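# Fit matching corner brace on pencil marks and release

## Task

Take the loose corner brace in the tray that matches the one already installed and set it on the pencil marks, oriented the same way up as the installed brace, with one leg lying flat on the tray floor and the other lying flat against the marked board. Release it so it stays in place without the robot holding it, then open the gripper and move the arm away.

## Robot and tools

Robot: two arms, left_arm and right_arm, each ending in a parallel gripper. Everything is expressed in one scene frame: origin on the table surface midway between the arms, +x pointing out across the table, +z up, and left_arm mounted on the +y side. The arm names do not tell you which side of a camera image an arm appears on. In a gripper's own axes, the fingers extend along +z and close along y. The reported end_effector_position is the point between the finger pads, roughly 1 cm short of the fingertips; at long reach the printed value can be somewhat wrong.

Every command uses a row of 16 numbers covering both arms, even if only one moves: left_arm x, y, z, qw, qx, qy, qz, opening, then right_arm x, y, z, qw, qx, qy, qz, opening. x, y, z are an absolute target position in metres in the scene frame; the quaternion is an absolute target orientation, w first, in the same frame. Opening runs from -1 (closed) to +1 (fully open, 0.093 m). For an arm that should stay still, resend its exact pose from the last result before it stopped, plus its intended opening. To hold an orientation, keep sending the same target quaternion rather than copying the reported one, which can drift.

Tools:
execute_actions takes "actions", a list with zero or one entry, and optional "pictures" (boolean, pictures included by default). An empty list just returns the state. An entry with "rows" (1 to 15 rows of 16 numbers) and "steps" (1 to 15, default 15) runs that many control steps of 1/30 s, one row per step, repeating the last row if rows run out. An entry with only "steps" (up to 300) is a wait counted from the previous result, so your thinking time is included. A call with any target more than 0.6 m from that arm's last reported position along any of its gripper axes is rejected and nothing is sent.
move takes "target" (one 16-number row, absolute poses as above) and optional "speed" in m/s, 0.002 to 0.5, default 0.25; rotation is capped at twice that in rad/s. Both grippers travel straight lines that finish together, lasting 0.5 to 10 s; longer paths are cut off at 10 s. The gripper opening is applied at the start. Rotation takes the shorter direction. Paths do not avoid obstacles or the other arm, and grippers can lag, wander, or overshoot the speed, mostly with a nearly straight arm. Its result adds a "move:" line giving the ending (done, off_target, moving, held, fault) and limits applied (paced = pose was clipped; held = a safety check blocked some steps, after which motion can jump faster), plus each gripper's distance from its target. If only one arm is named, the other finished fine.
wait takes "seconds" (0 to 10); nothing new is sent meanwhile.
zoom_image takes "camera" (cam_high, cam_low, cam_left_wrist, cam_right_wrist) and "region" [x0, y0, x1, y1] in image pixels from the top-left, at most 504 by 504; images are 672x504.
finished_scene takes "scene", the number of the current scene; it ends it for good and reports whether the goal was met.

Control behaviour: each step the commanded pose is limited to within 70 mm and 16 degrees of the measured pose, then solved by damped inverse kinematics with position favoured over orientation. After an action ends, the arm continues only to the last clipped pose, so check the result and send the remainder. Joint friction can leave the gripper up to about 31 mm short, and very small commands may do nothing. Elbows cannot fully straighten. Joint limits (rad), base to gripper: waist -2.618 to 3.054, shoulder 0 to 3.142, elbow 0 to 3.142, wrist pitch -1.571 to 1.571, wrist yaw -1.571 to 1.571, wrist roll -2.094 to 2.094.

Results: a state line per arm with position and quaternion; a "Hand target" line showing where the controller is heading; "pose unreachable" when a clearance check altered or blocked that arm's command; HELD marking steps where a command was not sent; FAULT lines for stops. grip_measured is the gripper motor position on the -1..+1 scale; the pads touch at about -0.94 and each mm of object width adds about 0.0208, with a fixed per-gripper error up to about 0.02. Fingers stop on contact while the motor keeps going, so grip_measured barely shows contact. Commanding further below the object's width reading squeezes harder (up to roughly 50 to 62 N per pad, less for parts under about 5 mm). Keep sending the same closing value to keep holding. The last number in each arm's Joint positions list is the opening in metres, floored at zero.

Heat: holding loads warms the motors. MOTOR HOT appears from 75 °C; 90 °C stops that arm for 10 s; 100 °C makes the arm go limp and fall. Avoid long holds while thinking.

Cautions: occasional tugs on held parts or shoves on loose items happen. Do not let anything leave the table, avoid drops, slams and hard pushes, and never let the arms collide or press on each other. Approach contacts slowly and do not aim far beyond the contact point. Reply time runs the simulation, so keep thinking short once started. Finish by releasing the brace, confirming it rests by itself, and retracting.

Each tool is called after ">>>" by a JSON object that holds its "fn" and its "kwargs".

## Session

>>> {"fn": "execute_actions", "kwargs": {"actions": []}}

Scene clock: 0.00 s of 4600.00 s.
left_arm: end_effector_position=(+0.0103, -0.2014, +0.2698) grip_measured=+0.994 end_effector_quat_wxyz=(+0.729, +0.666, +0.145, -0.070) | right_arm: end_effector_position=(+0.6114, -0.3356, +0.2654) grip_measured=+1.000 end_effector_quat_wxyz=(+0.543, -0.474, +0.517, -0.461)
Joint positions: left_arm=[-1.603  1.492  0.737  0.829 -0.201  1.275  0.093] | right_arm=[-0.317  2.096  1.531  0.58  -0.262 -1.442  0.093]
Joint velocities: left_arm=[-0.007 -0.012 -0.017  0.037 -0.007 -0.066  0.001] | right_arm=[-0.002 -0.007  0.022  0.037  0.022  0.007  0.   ]
Hand target (left_arm): +0.010, -0.201, +0.270; +0.729, +0.666, +0.145, -0.070
Hand target (right_arm): +0.611, -0.336, +0.265; +0.543, -0.474, +0.517, -0.461

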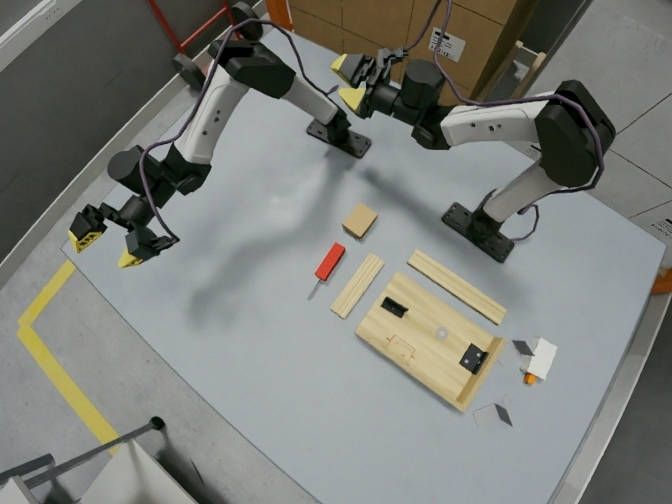

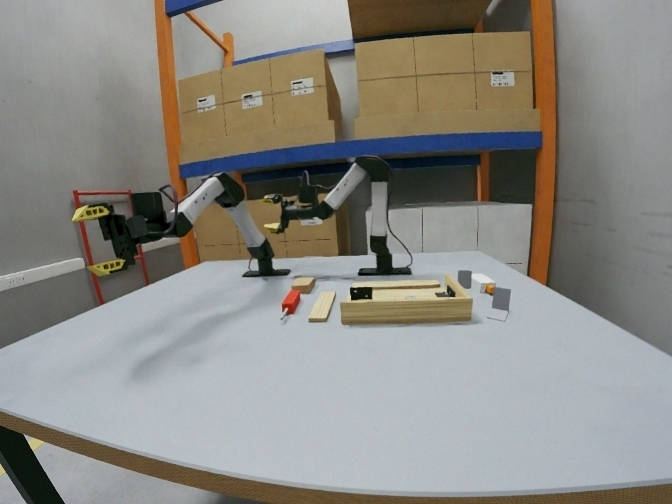

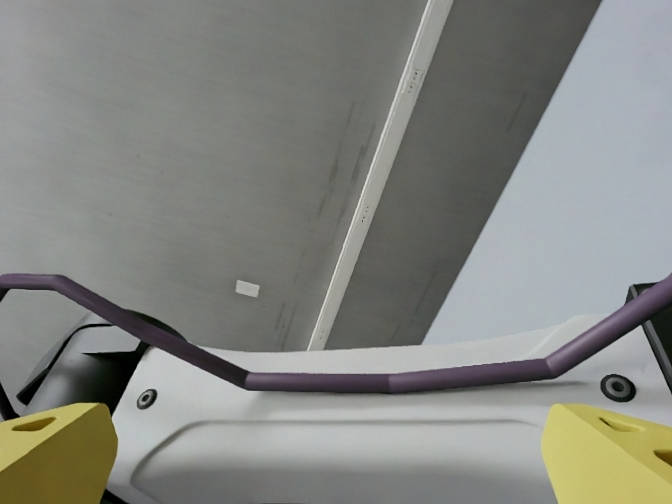

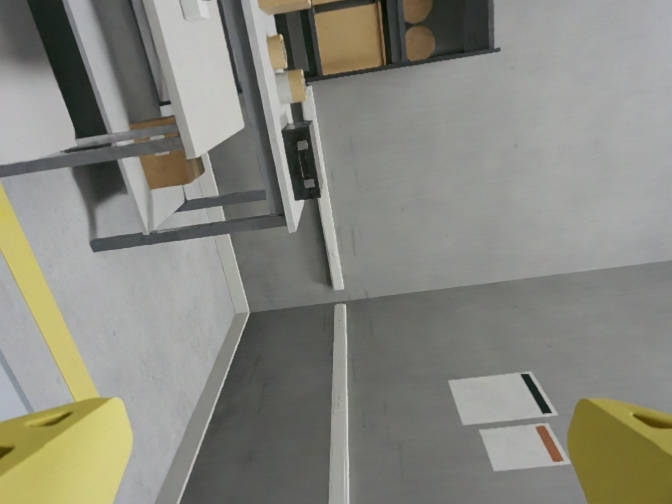

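>>> {"fn": "zoom_image", "kwargs": {"camera": "cam_high", "region": [300, 190, 580, 440]}}

>>> {"fn": "zoom_image", "kwargs": {"camera": "cam_low", "region": [320, 255, 530, 335]}}

Region (300, 190, 580, 440) of cam_high's 672x504 image, scaled by 1.800, with more detail than that image has; it fills the top 450 rows of this view, and the rest is white.

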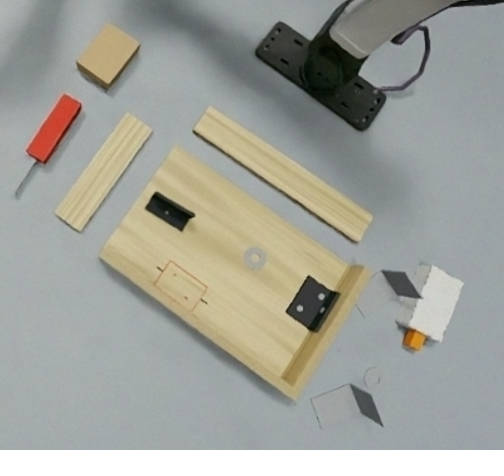

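Region (320, 255, 530, 335) of cam_low's 672x504 image, scaled by 2.400, with more detail than that image has; it fills the top 192 rows of this view, and the rest is white.

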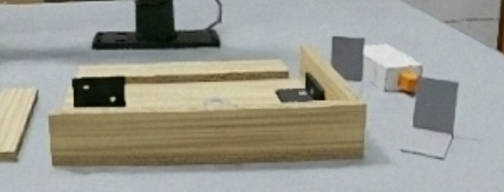

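>>> {"fn": "move", "kwargs": {"target": [0.22,0.22,0.28,0,0,1,0,1,0.6114,-0.3356,0.2654,0.543,-0.474,0.517,-0.461,1]}}

Scene clock: 19.00 s of 4600.00 s.
left_arm: end_effector_position=(+0.2245, +0.2173, +0.2722) grip_measured=+0.994 end_effector_quat_wxyz=(+0.188, -0.008, +0.982, -0.022) | right_arm: end_effector_position=(+0.6114, -0.3356, +0.2654) grip_measured=+1.000 end_effector_quat_wxyz=(+0.543, -0.474, +0.517, -0.461)
Joint positions: left_arm=[-0.168  1.163  1.518 -1.546 -0.04  -0.225  0.093] | right_arm=[-0.317  2.096  1.531  0.58  -0.262 -1.442  0.093]
Joint velocities: left_arm=[-0.002  0.007  0.002 -0.037  0.037  0.022  0.   ] | right_arm=[ 0.002 -0.007 -0.017 -0.022 -0.007 -0.022  0.   ]
Hand target (left_arm): +0.226, +0.218, +0.274; +0.183, -0.008, +0.983, -0.024
Hand target (right_arm): +0.611, -0.336, +0.265; +0.543, -0.474, +0.517, -0.461
Off the commanded pose (left_arm): 0.009 m, 22 deg; orientation clipped at the last step of the last action.
Off the commanded pose (right_arm): 0.000 m, 0 deg.
joint sent to its limit (left arm) — the command would take joint 4 (wrist pitch) past its lower limit, so that joint was sent only as far as its limit.
After step 90, 9.97 s passed at rest.
move: off_target (left_arm); limits=paced

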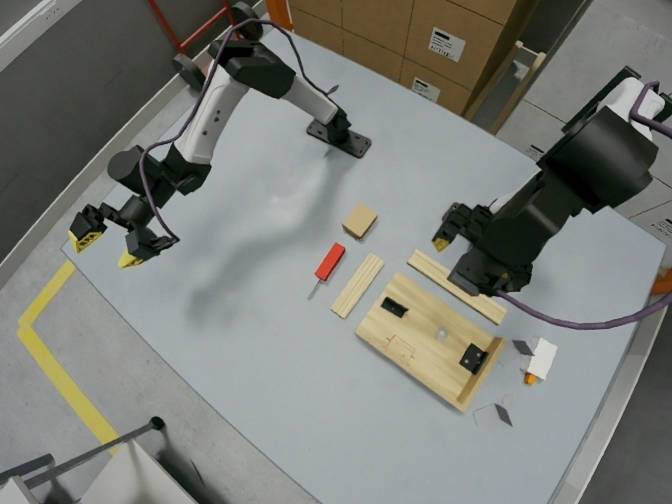

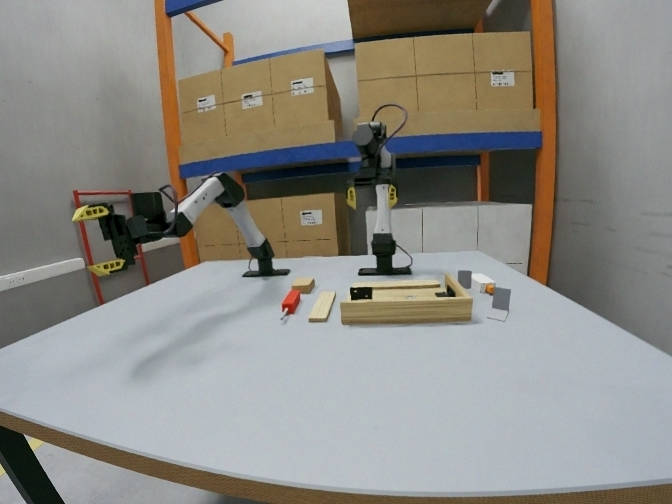

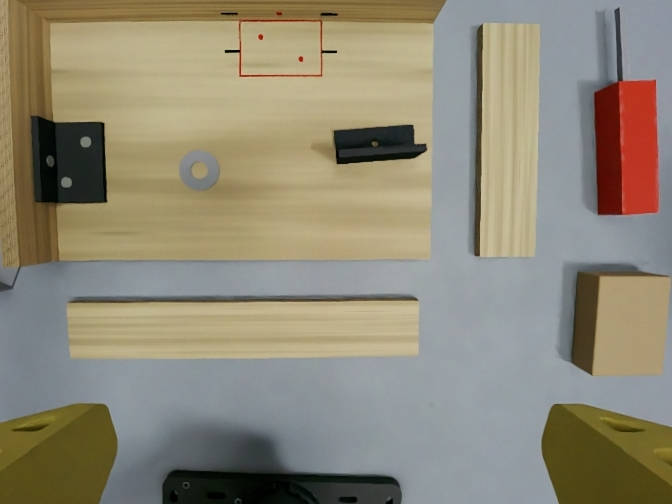

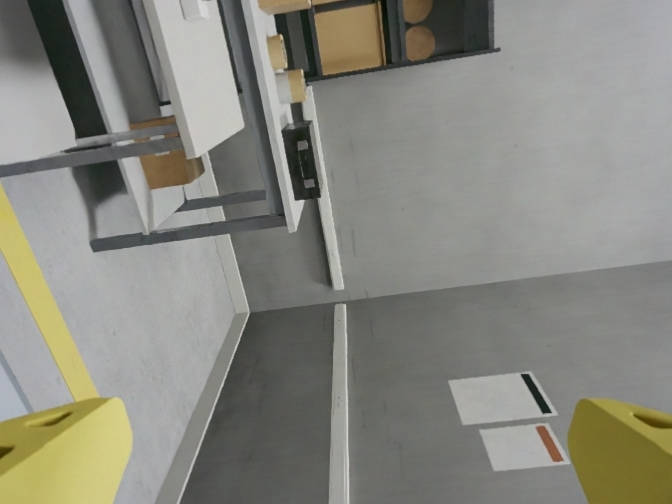

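>>> {"fn": "move", "kwargs": {"target": [0.25,0.185,0.13,0,0,1,0,1,0.6114,-0.3356,0.2654,0.543,-0.474,0.517,-0.461,1]}}

Scene clock: 30.83 s of 4600.00 s.
left_arm: end_effector_position=(+0.2547, +0.1870, +0.1358) grip_measured=+0.994 end_effector_quat_wxyz=(+0.008, -0.004, +1.000, +0.003) | right_arm: end_effector_position=(+0.6114, -0.3356, +0.2654) grip_measured=+1.000 end_effector_quat_wxyz=(+0.543, -0.474, +0.517, -0.461)
Joint positions: left_arm=[-0.24   1.476  1.243 -1.324 -0.01  -0.297  0.093] | right_arm=[-0.317  2.096  1.531  0.58  -0.262 -1.442  0.093]
Joint velocities: left_arm=[-0.012 -0.007  0.002 -0.007  0.095 -0.066 -0.001] | right_arm=[-0.012  0.002 -0.002  0.051  0.007  0.051  0.   ]
Hand target (left_arm): +0.253, +0.184, +0.129; +0.000, -0.001, +1.000, +0.002
Hand target (right_arm): +0.611, -0.336, +0.265; +0.543, -0.474, +0.517, -0.461
Off the commanded pose (left_arm): 0.008 m, 1 deg.
Off the commanded pose (right_arm): 0.000 m, 0 deg.
After step 90, 7.57 s passed at rest.
move: done

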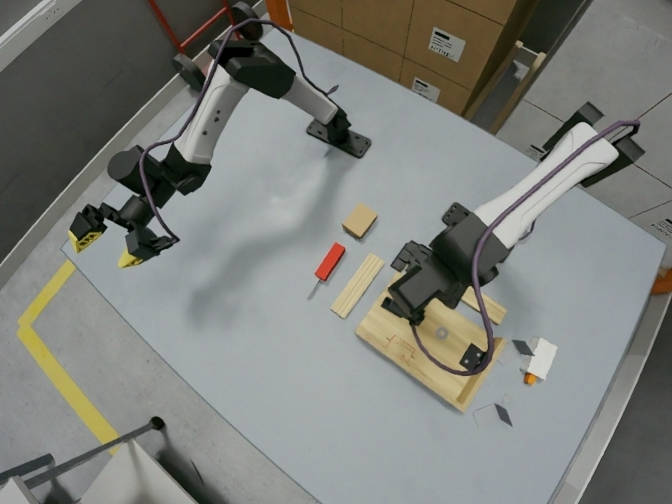

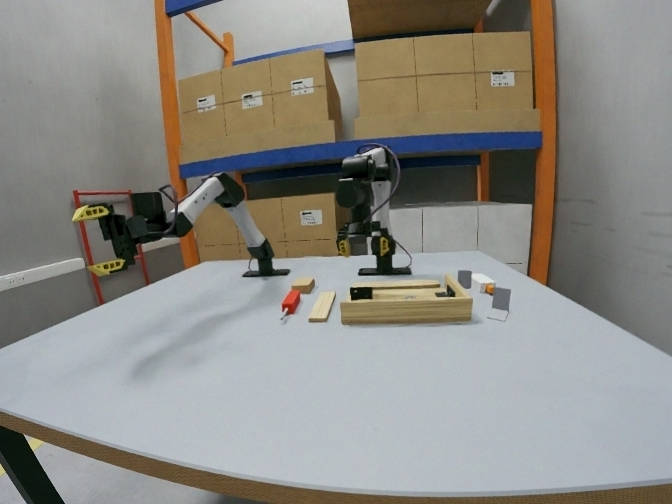

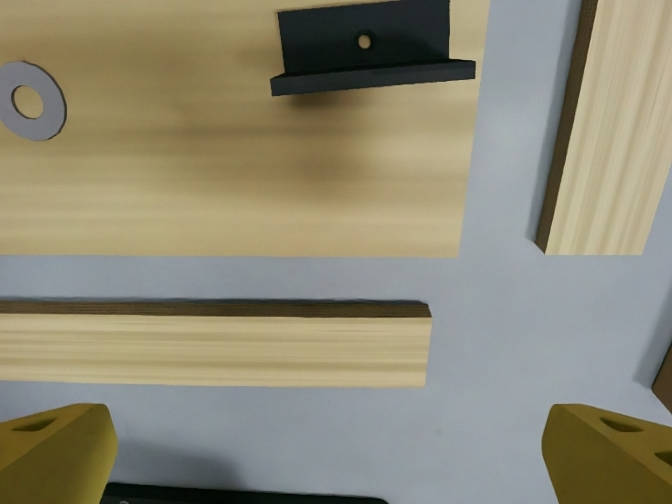

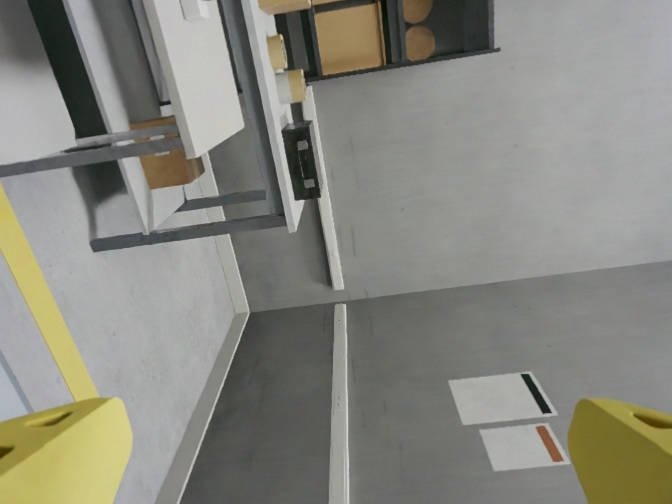

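>>> {"fn": "move", "kwargs": {"target": [0.315,0.173,0.09,0,0,1,0,1,0.6114,-0.3356,0.2654,0.543,-0.474,0.517,-0.461,1]}}

Scene clock: 40.20 s of 4600.00 s.
left_arm: end_effector_position=(+0.3064, +0.1729, +0.0890) grip_measured=+0.994 end_effector_quat_wxyz=(-0.009, +0.003, +1.000, +0.006) | right_arm: end_effector_position=(+0.6114, -0.3356, +0.2654) grip_measured=+1.000 end_effector_quat_wxyz=(+0.543, -0.474, +0.517, -0.461)
Joint positions: left_arm=[-0.235  1.726  1.314 -1.18  -0.007 -0.279  0.093] | right_arm=[-0.317  2.096  1.531  0.58  -0.262 -1.442  0.093]
Joint velocities: left_arm=[-0.022 -0.017  0.002  0.007  0.022 -0.081 -0.   ] | right_arm=[ 0.022 -0.012  0.017 -0.022 -0.081  0.022  0.   ]
Hand target (left_arm): +0.315, +0.173, +0.090; -0.000, -0.000, +1.000, +0.001
Hand target (right_arm): +0.611, -0.336, +0.265; +0.543, -0.474, +0.517, -0.461
Off the commanded pose (left_arm): 0.009 m, 1 deg.
Off the commanded pose (right_arm): 0.000 m, 0 deg.
After step 90, 5.47 s passed at rest.
move: done

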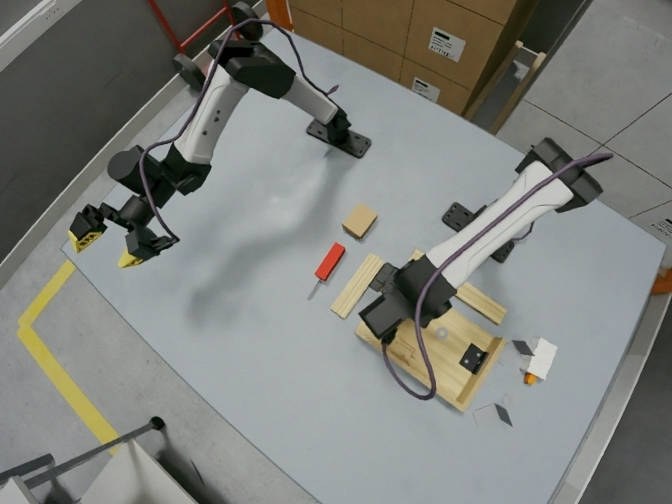

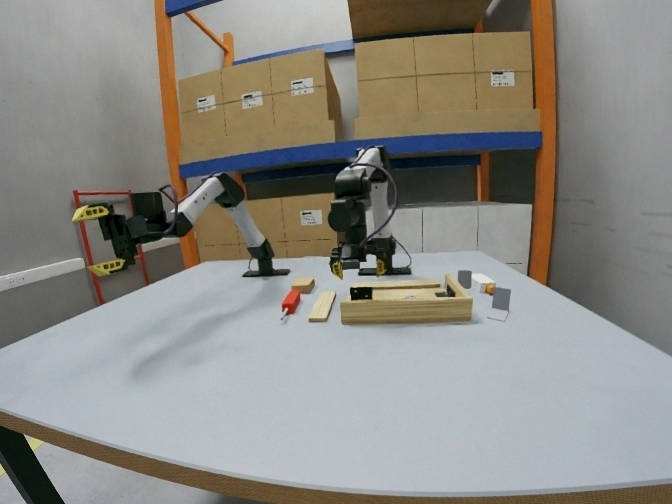

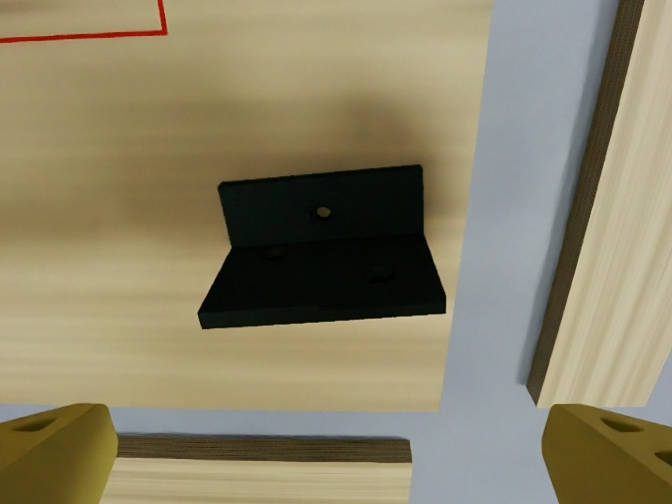

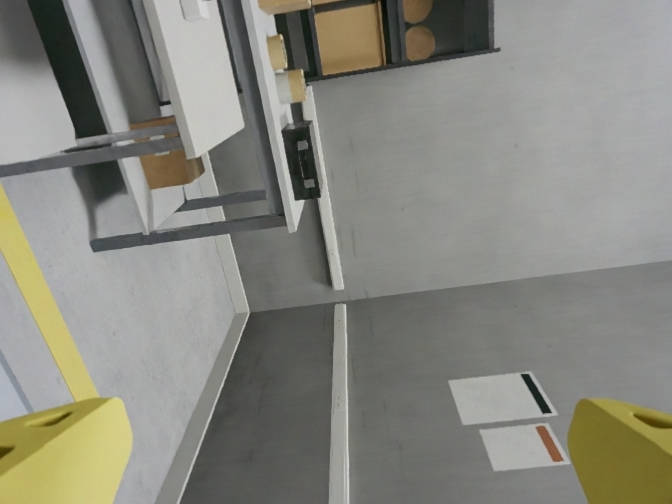

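>>> {"fn": "move", "kwargs": {"target": [0.328,0.174,0.055,0,-0.02,1,0,1,0.6114,-0.3356,0.2654,0.543,-0.474,0.517,-0.461,1], "speed": 0.1}}

>>> {"fn": "zoom_image", "kwargs": {"camera": "cam_low", "region": [300, 235, 480, 335]}}

Scene clock: 56.37 s of 4600.00 s.
left_arm: end_effector_position=(+0.3345, +0.1698, +0.0683) grip_measured=+0.994 end_effector_quat_wxyz=(+0.017, -0.012, +1.000, -0.002) | right_arm: end_effector_position=(+0.6114, -0.3356, +0.2654) grip_measured=+1.000 end_effector_quat_wxyz=(+0.543, -0.474, +0.517, -0.461)
Joint positions: left_arm=[-0.22   1.796  1.314 -1.055 -0.006 -0.293  0.093] | right_arm=[-0.317  2.096  1.531  0.58  -0.262 -1.442  0.093]
Joint velocities: left_arm=[-0.012 -0.002  0.002  0.022  0.051 -0.007  0.001] | right_arm=[-0.007  0.002 -0.012  0.007  0.022 -0.081  0.   ]
Hand target (left_arm): +0.328, +0.174, +0.056; +0.000, -0.020, +1.000, +0.000
Hand target (right_arm): +0.611, -0.336, +0.265; +0.543, -0.474, +0.517, -0.461
Off the commanded pose (left_arm): 0.015 m, 2 deg.
Off the commanded pose (right_arm): 0.000 m, 0 deg.
After step 90, 12.23 s passed at rest.
move: off_target (left_arm)

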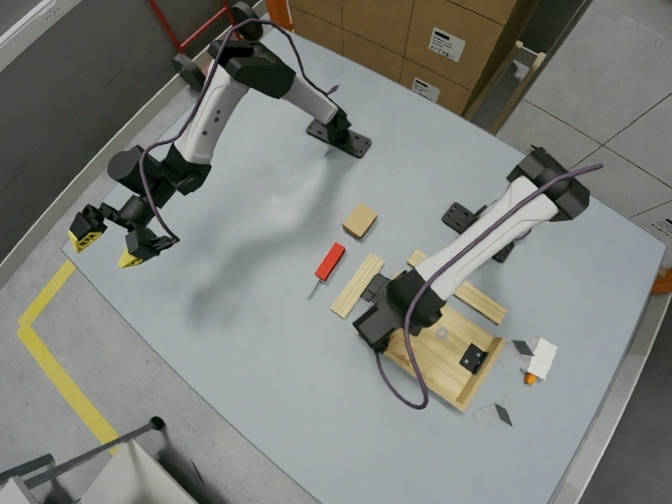

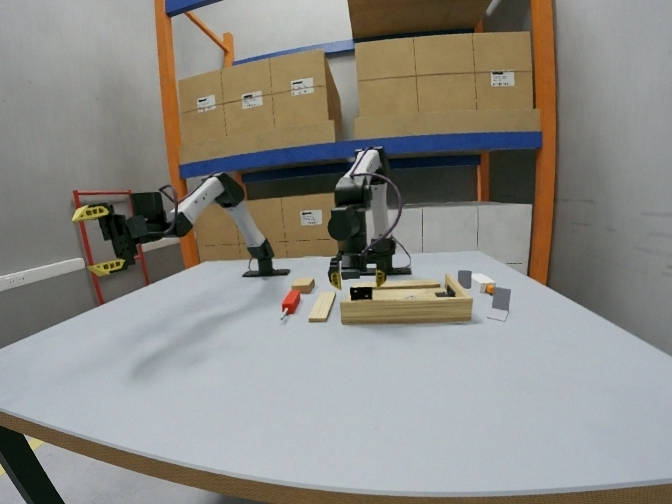

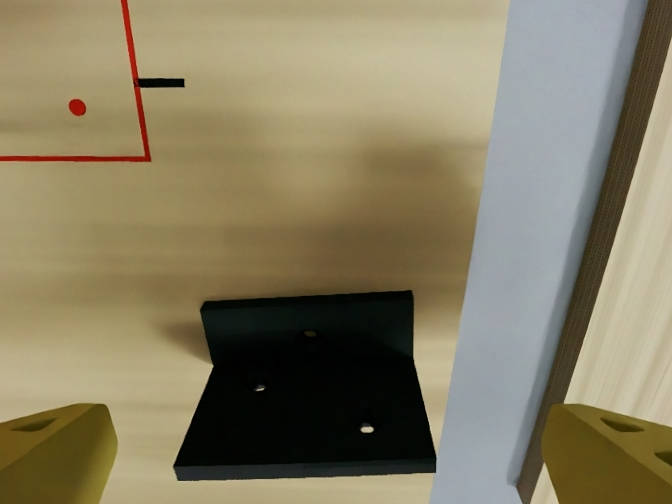

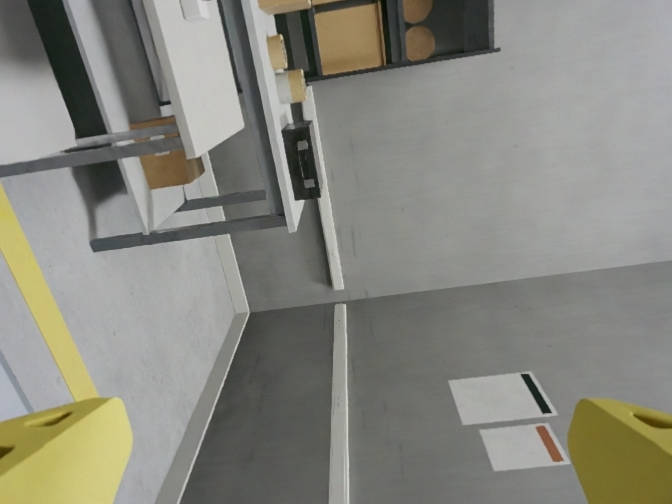

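Region (300, 235, 480, 335) of cam_low's 672x504 image, scaled by 2.800, with more detail than that image has.

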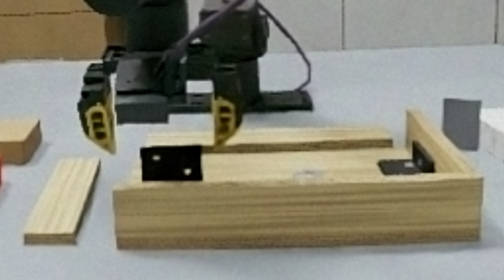

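>>> {"fn": "move", "kwargs": {"target": [0.334,0.176,0.03,0,-0.02,1,0,1,0.6114,-0.3356,0.2654,0.543,-0.474,0.517,-0.461,1], "speed": 0.06}}

>>> {"fn": "zoom_image", "kwargs": {"camera": "cam_low", "region": [300, 235, 480, 335]}}

Scene clock: 74.83 s of 4600.00 s.
left_arm: end_effector_position=(+0.3394, +0.1720, +0.0412) grip_measured=+0.994 end_effector_quat_wxyz=(+0.014, -0.017, +1.000, -0.001) | right_arm: end_effector_position=(+0.6114, -0.3356, +0.2654) grip_measured=+1.000 end_effector_quat_wxyz=(+0.543, -0.474, +0.517, -0.461)
Joint positions: left_arm=[-0.209  1.846  1.266 -0.963 -0.006 -0.293  0.093] | right_arm=[-0.317  2.096  1.531  0.58  -0.262 -1.442  0.093]
Joint velocities: left_arm=[ 0.007 -0.017 -0.007  0.051  0.051  0.066 -0.001] | right_arm=[-0.012 -0.002 -0.002  0.007  0.007 -0.051  0.   ]
Hand target (left_arm): +0.334, +0.176, +0.030; -0.000, -0.020, +1.000, +0.000
Hand target (right_arm): +0.611, -0.336, +0.265; +0.543, -0.474, +0.517, -0.461
Off the commanded pose (left_arm): 0.013 m, 2 deg.
Off the commanded pose (right_arm): 0.000 m, 0 deg.
After step 90, 14.37 s passed at rest.
move: off_target (left_arm)

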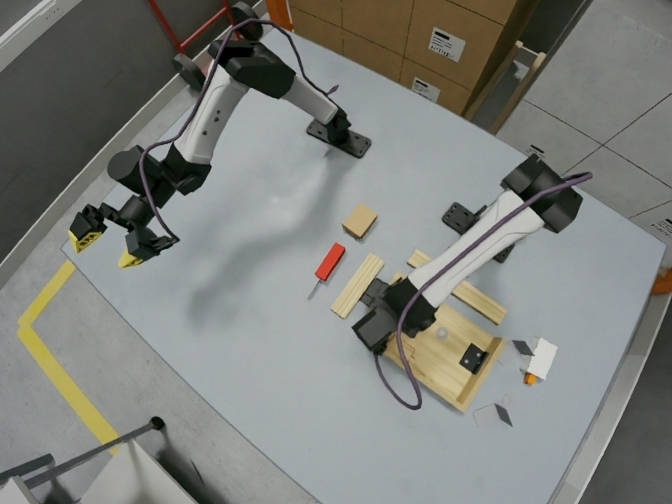

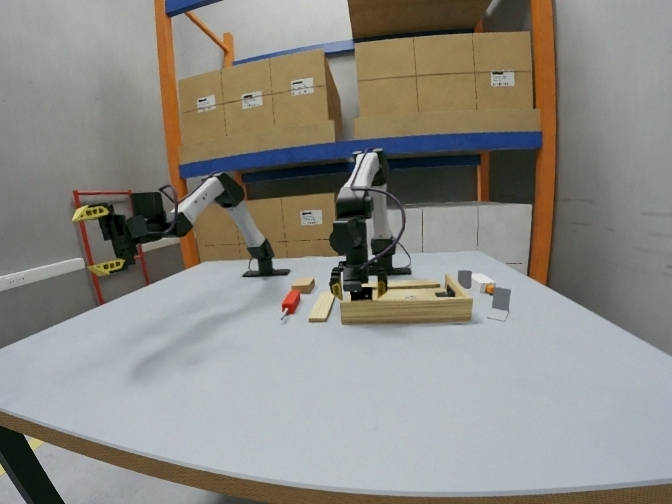

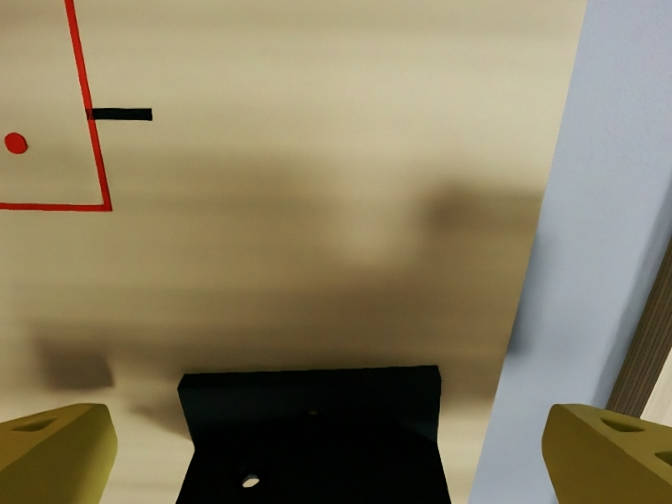

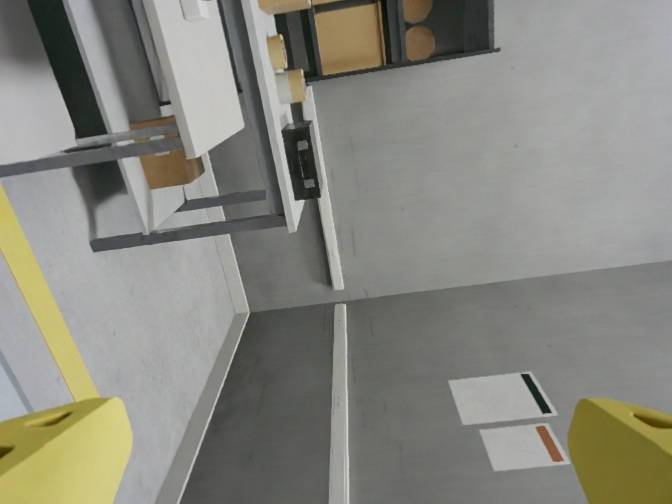

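Region (300, 235, 480, 335) of cam_low's 672x504 image, scaled by 2.800, with more detail than that image has.

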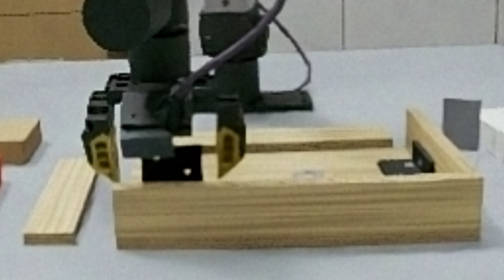

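>>> {"fn": "move", "kwargs": {"target": [0.322,0.176,0.034,0,-0.02,1,0,0.5,0.6114,-0.3356,0.2654,0.543,-0.474,0.517,-0.461,1], "speed": 0.05}}

Scene clock: 78.97 s of 4600.00 s.
left_arm: end_effector_position=(+0.3273, +0.1752, +0.0346) grip_measured=+0.502 end_effector_quat_wxyz=(+0.001, -0.017, +1.000, +0.003) | right_arm: end_effector_position=(+0.6114, -0.3356, +0.2654) grip_measured=+1.000 end_effector_quat_wxyz=(+0.543, -0.474, +0.517, -0.461)
Joint positions: left_arm=[-0.209  1.833  1.222 -0.959 -0.006 -0.293  0.069] | right_arm=[-0.317  2.096  1.531  0.58  -0.262 -1.442  0.093]
Joint velocities: left_arm=[-0.007 -0.022  0.007 -0.037 -0.081 -0.051  0.   ] | right_arm=[-0.002 -0.012 -0.002  0.007 -0.022 -0.066  0.   ]
Hand target (left_arm): +0.322, +0.176, +0.034; +0.000, -0.020, +1.000, +0.000
Hand target (right_arm): +0.611, -0.336, +0.265; +0.543, -0.474, +0.517, -0.461
Off the commanded pose (left_arm): 0.005 m, 0 deg.
Off the commanded pose (right_arm): 0.000 m, 0 deg.
After step 90, 0.40 s passed at rest.
move: done

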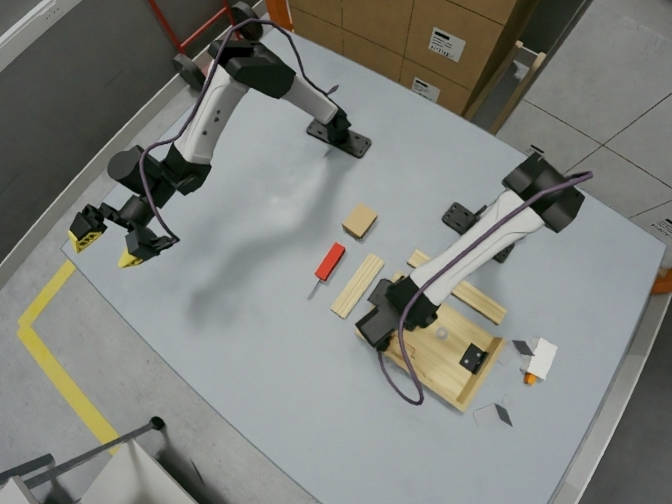

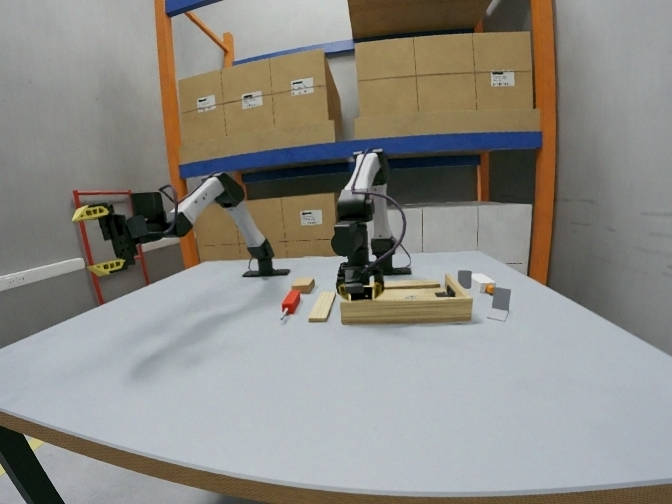

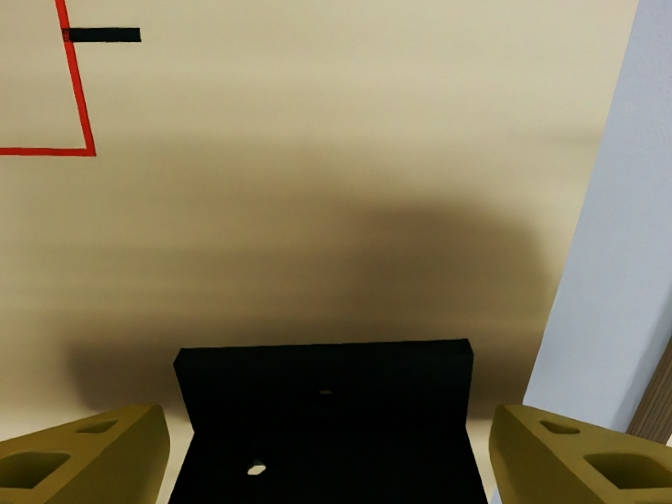

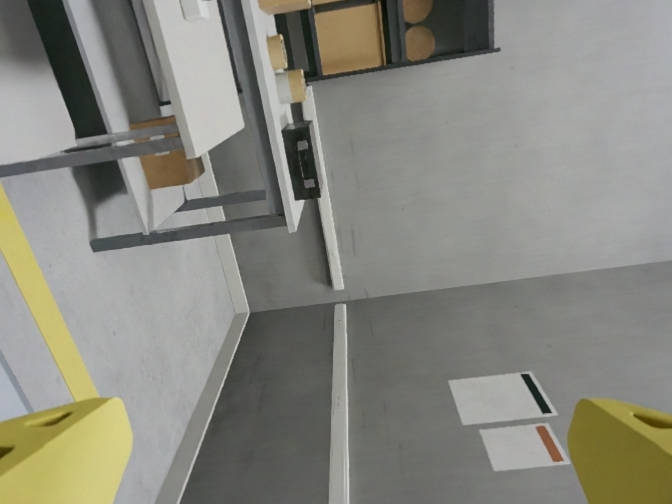

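>>> {"fn": "move", "kwargs": {"target": [0.322,0.176,0.034,0,-0.02,1,0,0.05,0.6114,-0.3356,0.2654,0.543,-0.474,0.517,-0.461,1]}}

>>> {"fn": "move", "kwargs": {"target": [0.33,0.235,0.075,0.5,0,0.866,0,0.05,0.6114,-0.3356,0.2654,0.543,-0.474,0.517,-0.461,1], "speed": 0.15}}

>>> {"fn": "zoom_image", "kwargs": {"camera": "cam_low", "region": [300, 235, 480, 335]}}

Scene clock: 84.40 s of 4600.00 s.
left_arm: end_effector_position=(+0.3273, +0.1753, +0.0347) grip_measured=+0.101 end_effector_quat_wxyz=(+0.001, -0.017, +1.000, +0.003) | right_arm: end_effector_position=(+0.6114, -0.3356, +0.2654) grip_measured=+1.000 end_effector_quat_wxyz=(+0.543, -0.474, +0.517, -0.461)
Joint positions: left_arm=[-0.209  1.833  1.222 -0.959 -0.006 -0.293  0.05 ] | right_arm=[-0.317  2.096  1.531  0.58  -0.262 -1.442  0.093]
Joint velocities: left_arm=[-0.017 -0.007  0.017 -0.007 -0.022 -0.095  0.001] | right_arm=[ 0.007 -0.002  0.002  0.051  0.095  0.037  0.   ]
Hand target (left_arm): +0.322, +0.176, +0.034; -0.000, -0.020, +1.000, +0.000
Hand target (right_arm): +0.611, -0.336, +0.265; +0.543, -0.474, +0.517, -0.461
Off the commanded pose (left_arm): 0.005 m, 0 deg.
Off the commanded pose (right_arm): 0.000 m, 0 deg.
After step 90, 1.73 s passed at rest.
move: done

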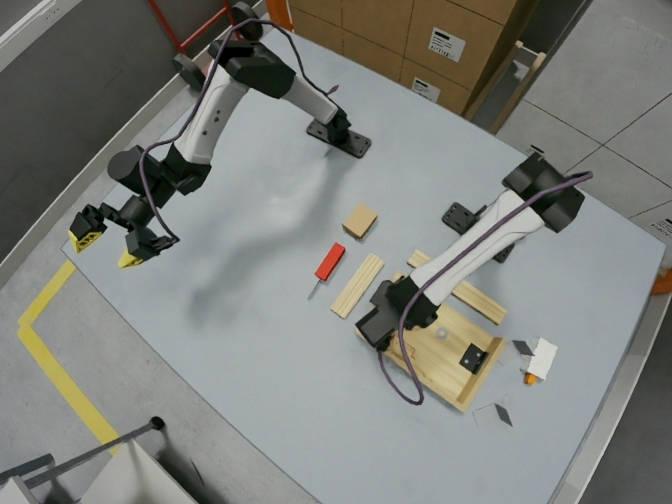

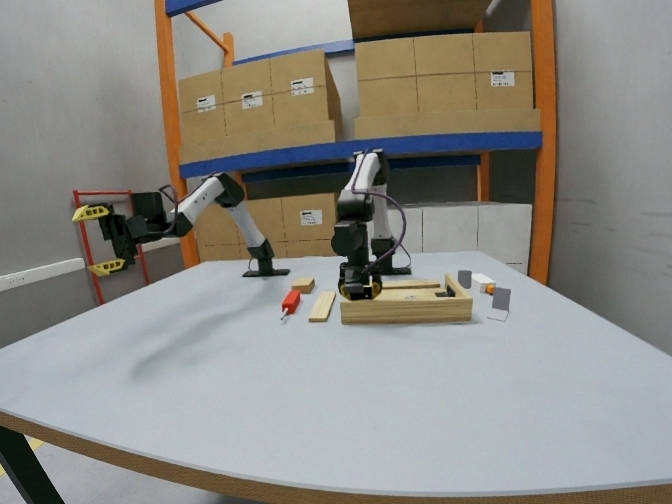

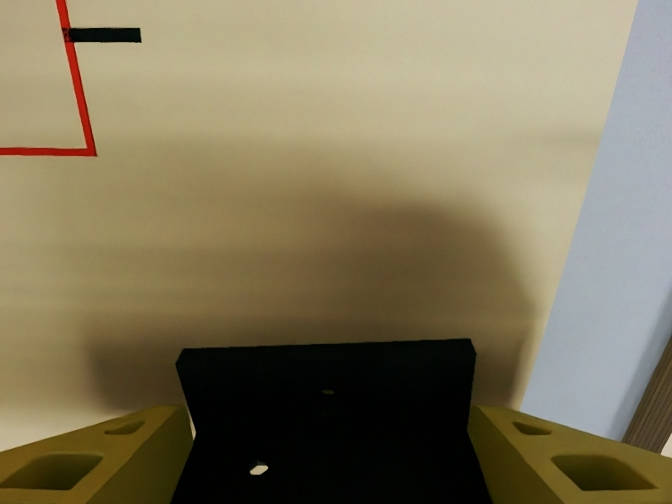

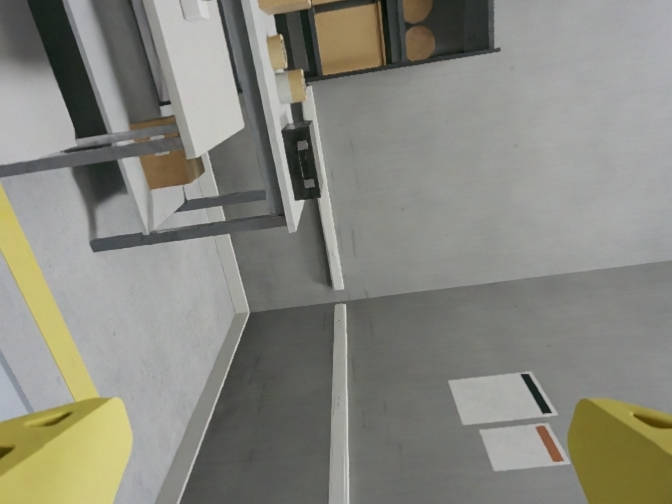

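Scene clock: 88.57 s of 4600.00 s.
left_arm: end_effector_position=(+0.3318, +0.2334, +0.0814) grip_measured=+0.101 end_effector_quat_wxyz=(+0.497, +0.004, +0.868, -0.008) | right_arm: end_effector_position=(+0.6114, -0.3356, +0.2654) grip_measured=+1.000 end_effector_quat_wxyz=(+0.543, -0.474, +0.517, -0.461)
Joint positions: left_arm=[-0.07   1.12   0.259  0.327 -0.085 -0.06   0.05 ] | right_arm=[-0.317  2.096  1.531  0.58  -0.262 -1.442  0.093]
Joint velocities: left_arm=[-0.007 -0.002 -0.002  0.022  0.022 -0.007  0.   ] | right_arm=[-0.022 -0.007 -0.007 -0.022 -0.037 -0.007  0.   ]
Hand target (left_arm): +0.328, +0.236, +0.080; +0.500, +0.003, +0.866, -0.007
Hand target (right_arm): +0.611, -0.336, +0.265; +0.543, -0.474, +0.517, -0.461
Off the commanded pose (left_arm): 0.007 m, 1 deg.
Off the commanded pose (right_arm): 0.000 m, 0 deg.
move: done

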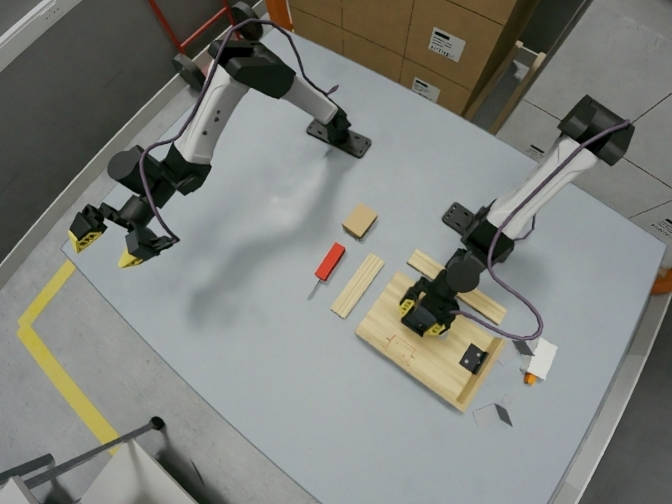

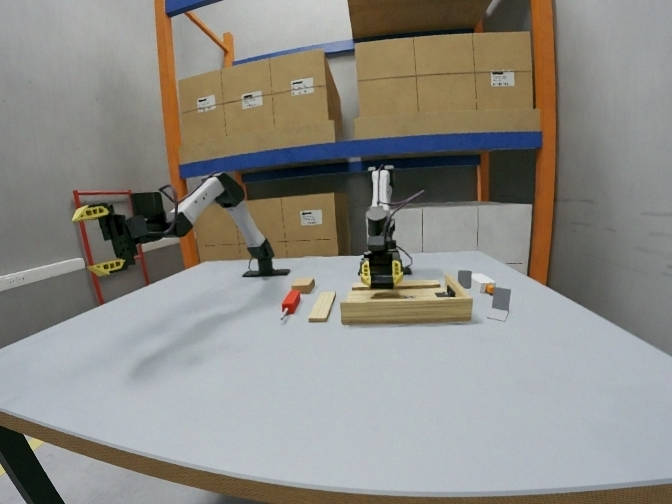

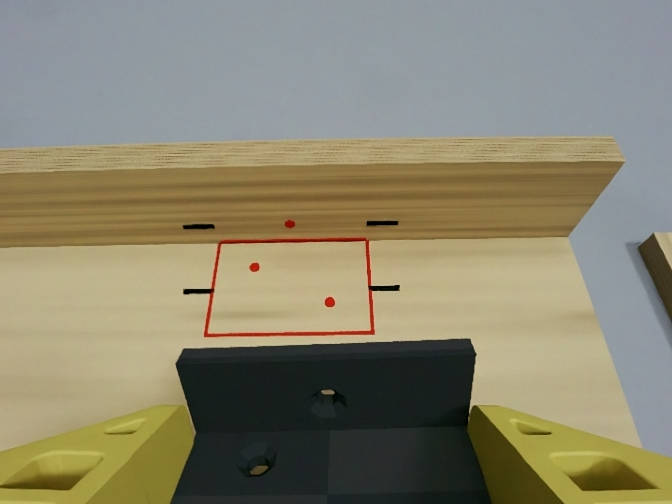

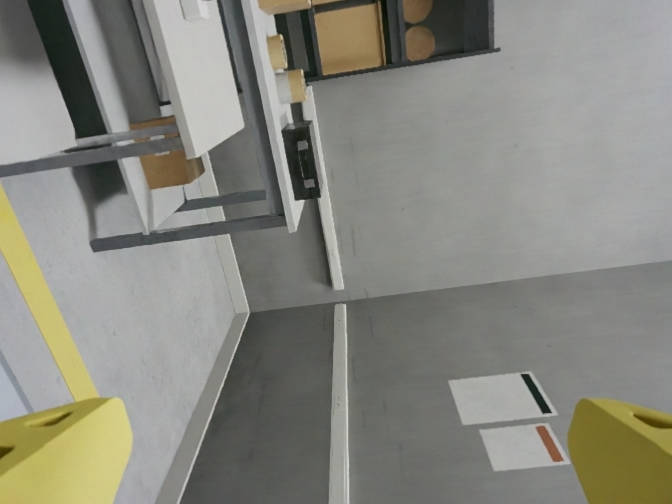

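Region (300, 235, 480, 335) of cam_low's 672x504 image, scaled by 2.800, with more detail than that image has.

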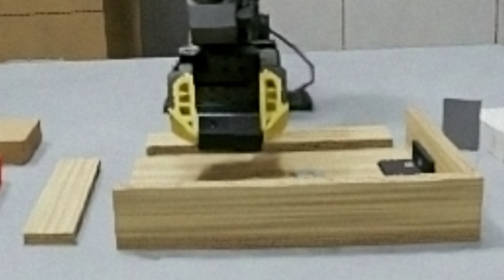

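>>> {"fn": "move", "kwargs": {"target": [0.375,0.248,0.045,0.54,0,0.842,0,0.05,0.6114,-0.3356,0.2654,0.543,-0.474,0.517,-0.461,1], "speed": 0.08}}

>>> {"fn": "zoom_image", "kwargs": {"camera": "cam_high", "region": [340, 250, 520, 420]}}

Scene clock: 97.33 s of 4600.00 s.
left_arm: end_effector_position=(+0.3778, +0.2450, +0.0490) grip_measured=+0.101 end_effector_quat_wxyz=(+0.543, +0.002, +0.840, -0.002) | right_arm: end_effector_position=(+0.6114, -0.3356, +0.2654) grip_measured=+1.000 end_effector_quat_wxyz=(+0.543, -0.474, +0.517, -0.461)
Joint positions: left_arm=[-0.004  1.632  0.259  0.949 -0.044 -0.021  0.05 ] | right_arm=[-0.317  2.096  1.531  0.58  -0.262 -1.442  0.093]
Joint velocities: left_arm=[ 0.002 -0.007 -0.037 -0.037 -0.022 -0.051 -0.001] | right_arm=[ 0.017 -0.002 -0.007 -0.051 -0.007 -0.037  0.   ]
Hand target (left_arm): +0.376, +0.248, +0.044; +0.540, +0.001, +0.842, +0.000
Hand target (right_arm): +0.611, -0.336, +0.265; +0.543, -0.474, +0.517, -0.461
Off the commanded pose (left_arm): 0.006 m, 0 deg.
Off the commanded pose (right_arm): 0.000 m, 0 deg.
After step 90, 4.33 s passed at rest.
move: done

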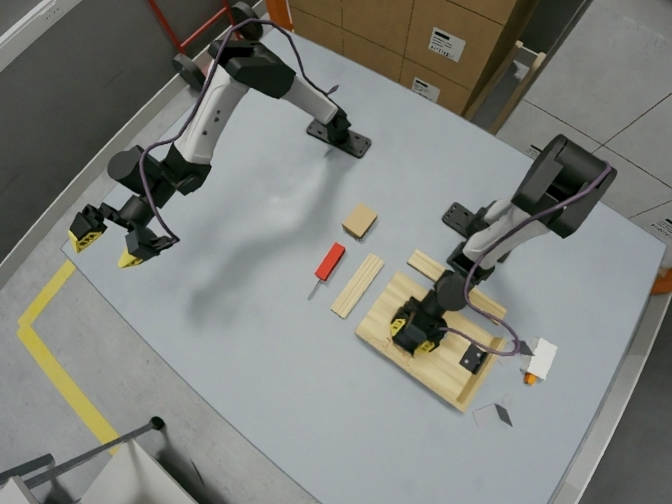

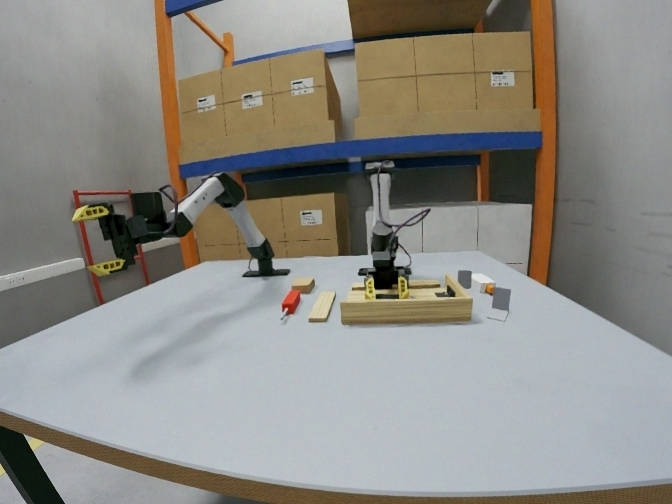

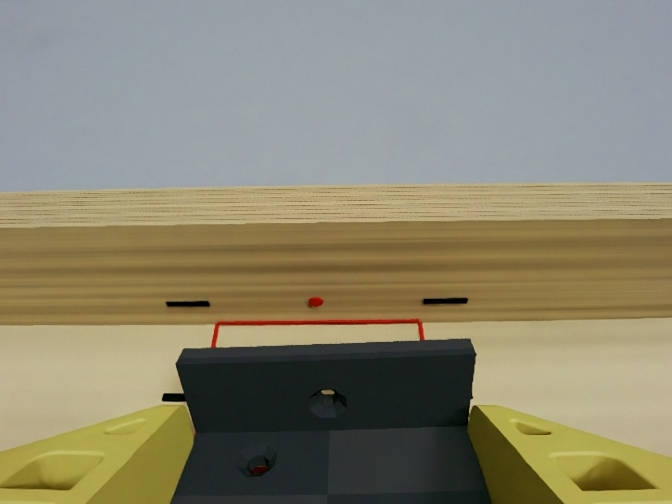

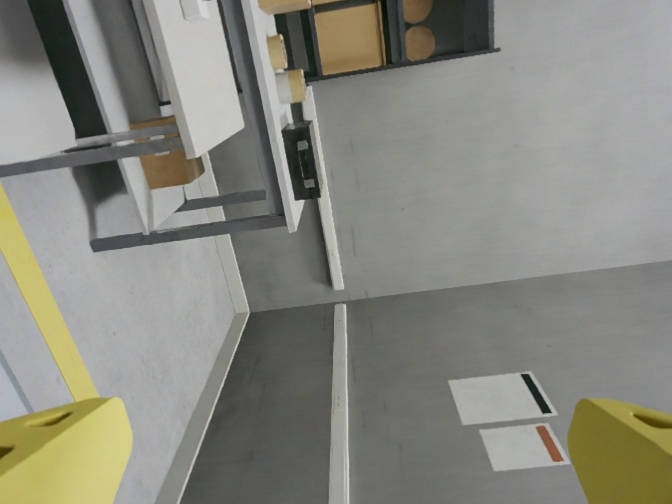

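Region (340, 250, 520, 420) of cam_high's 672x504 image, scaled by 2.800, with more detail than that image has.

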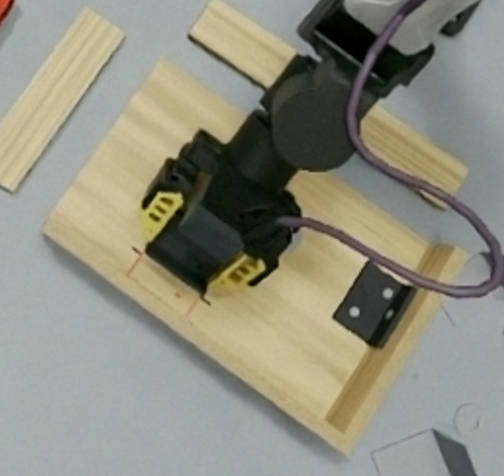

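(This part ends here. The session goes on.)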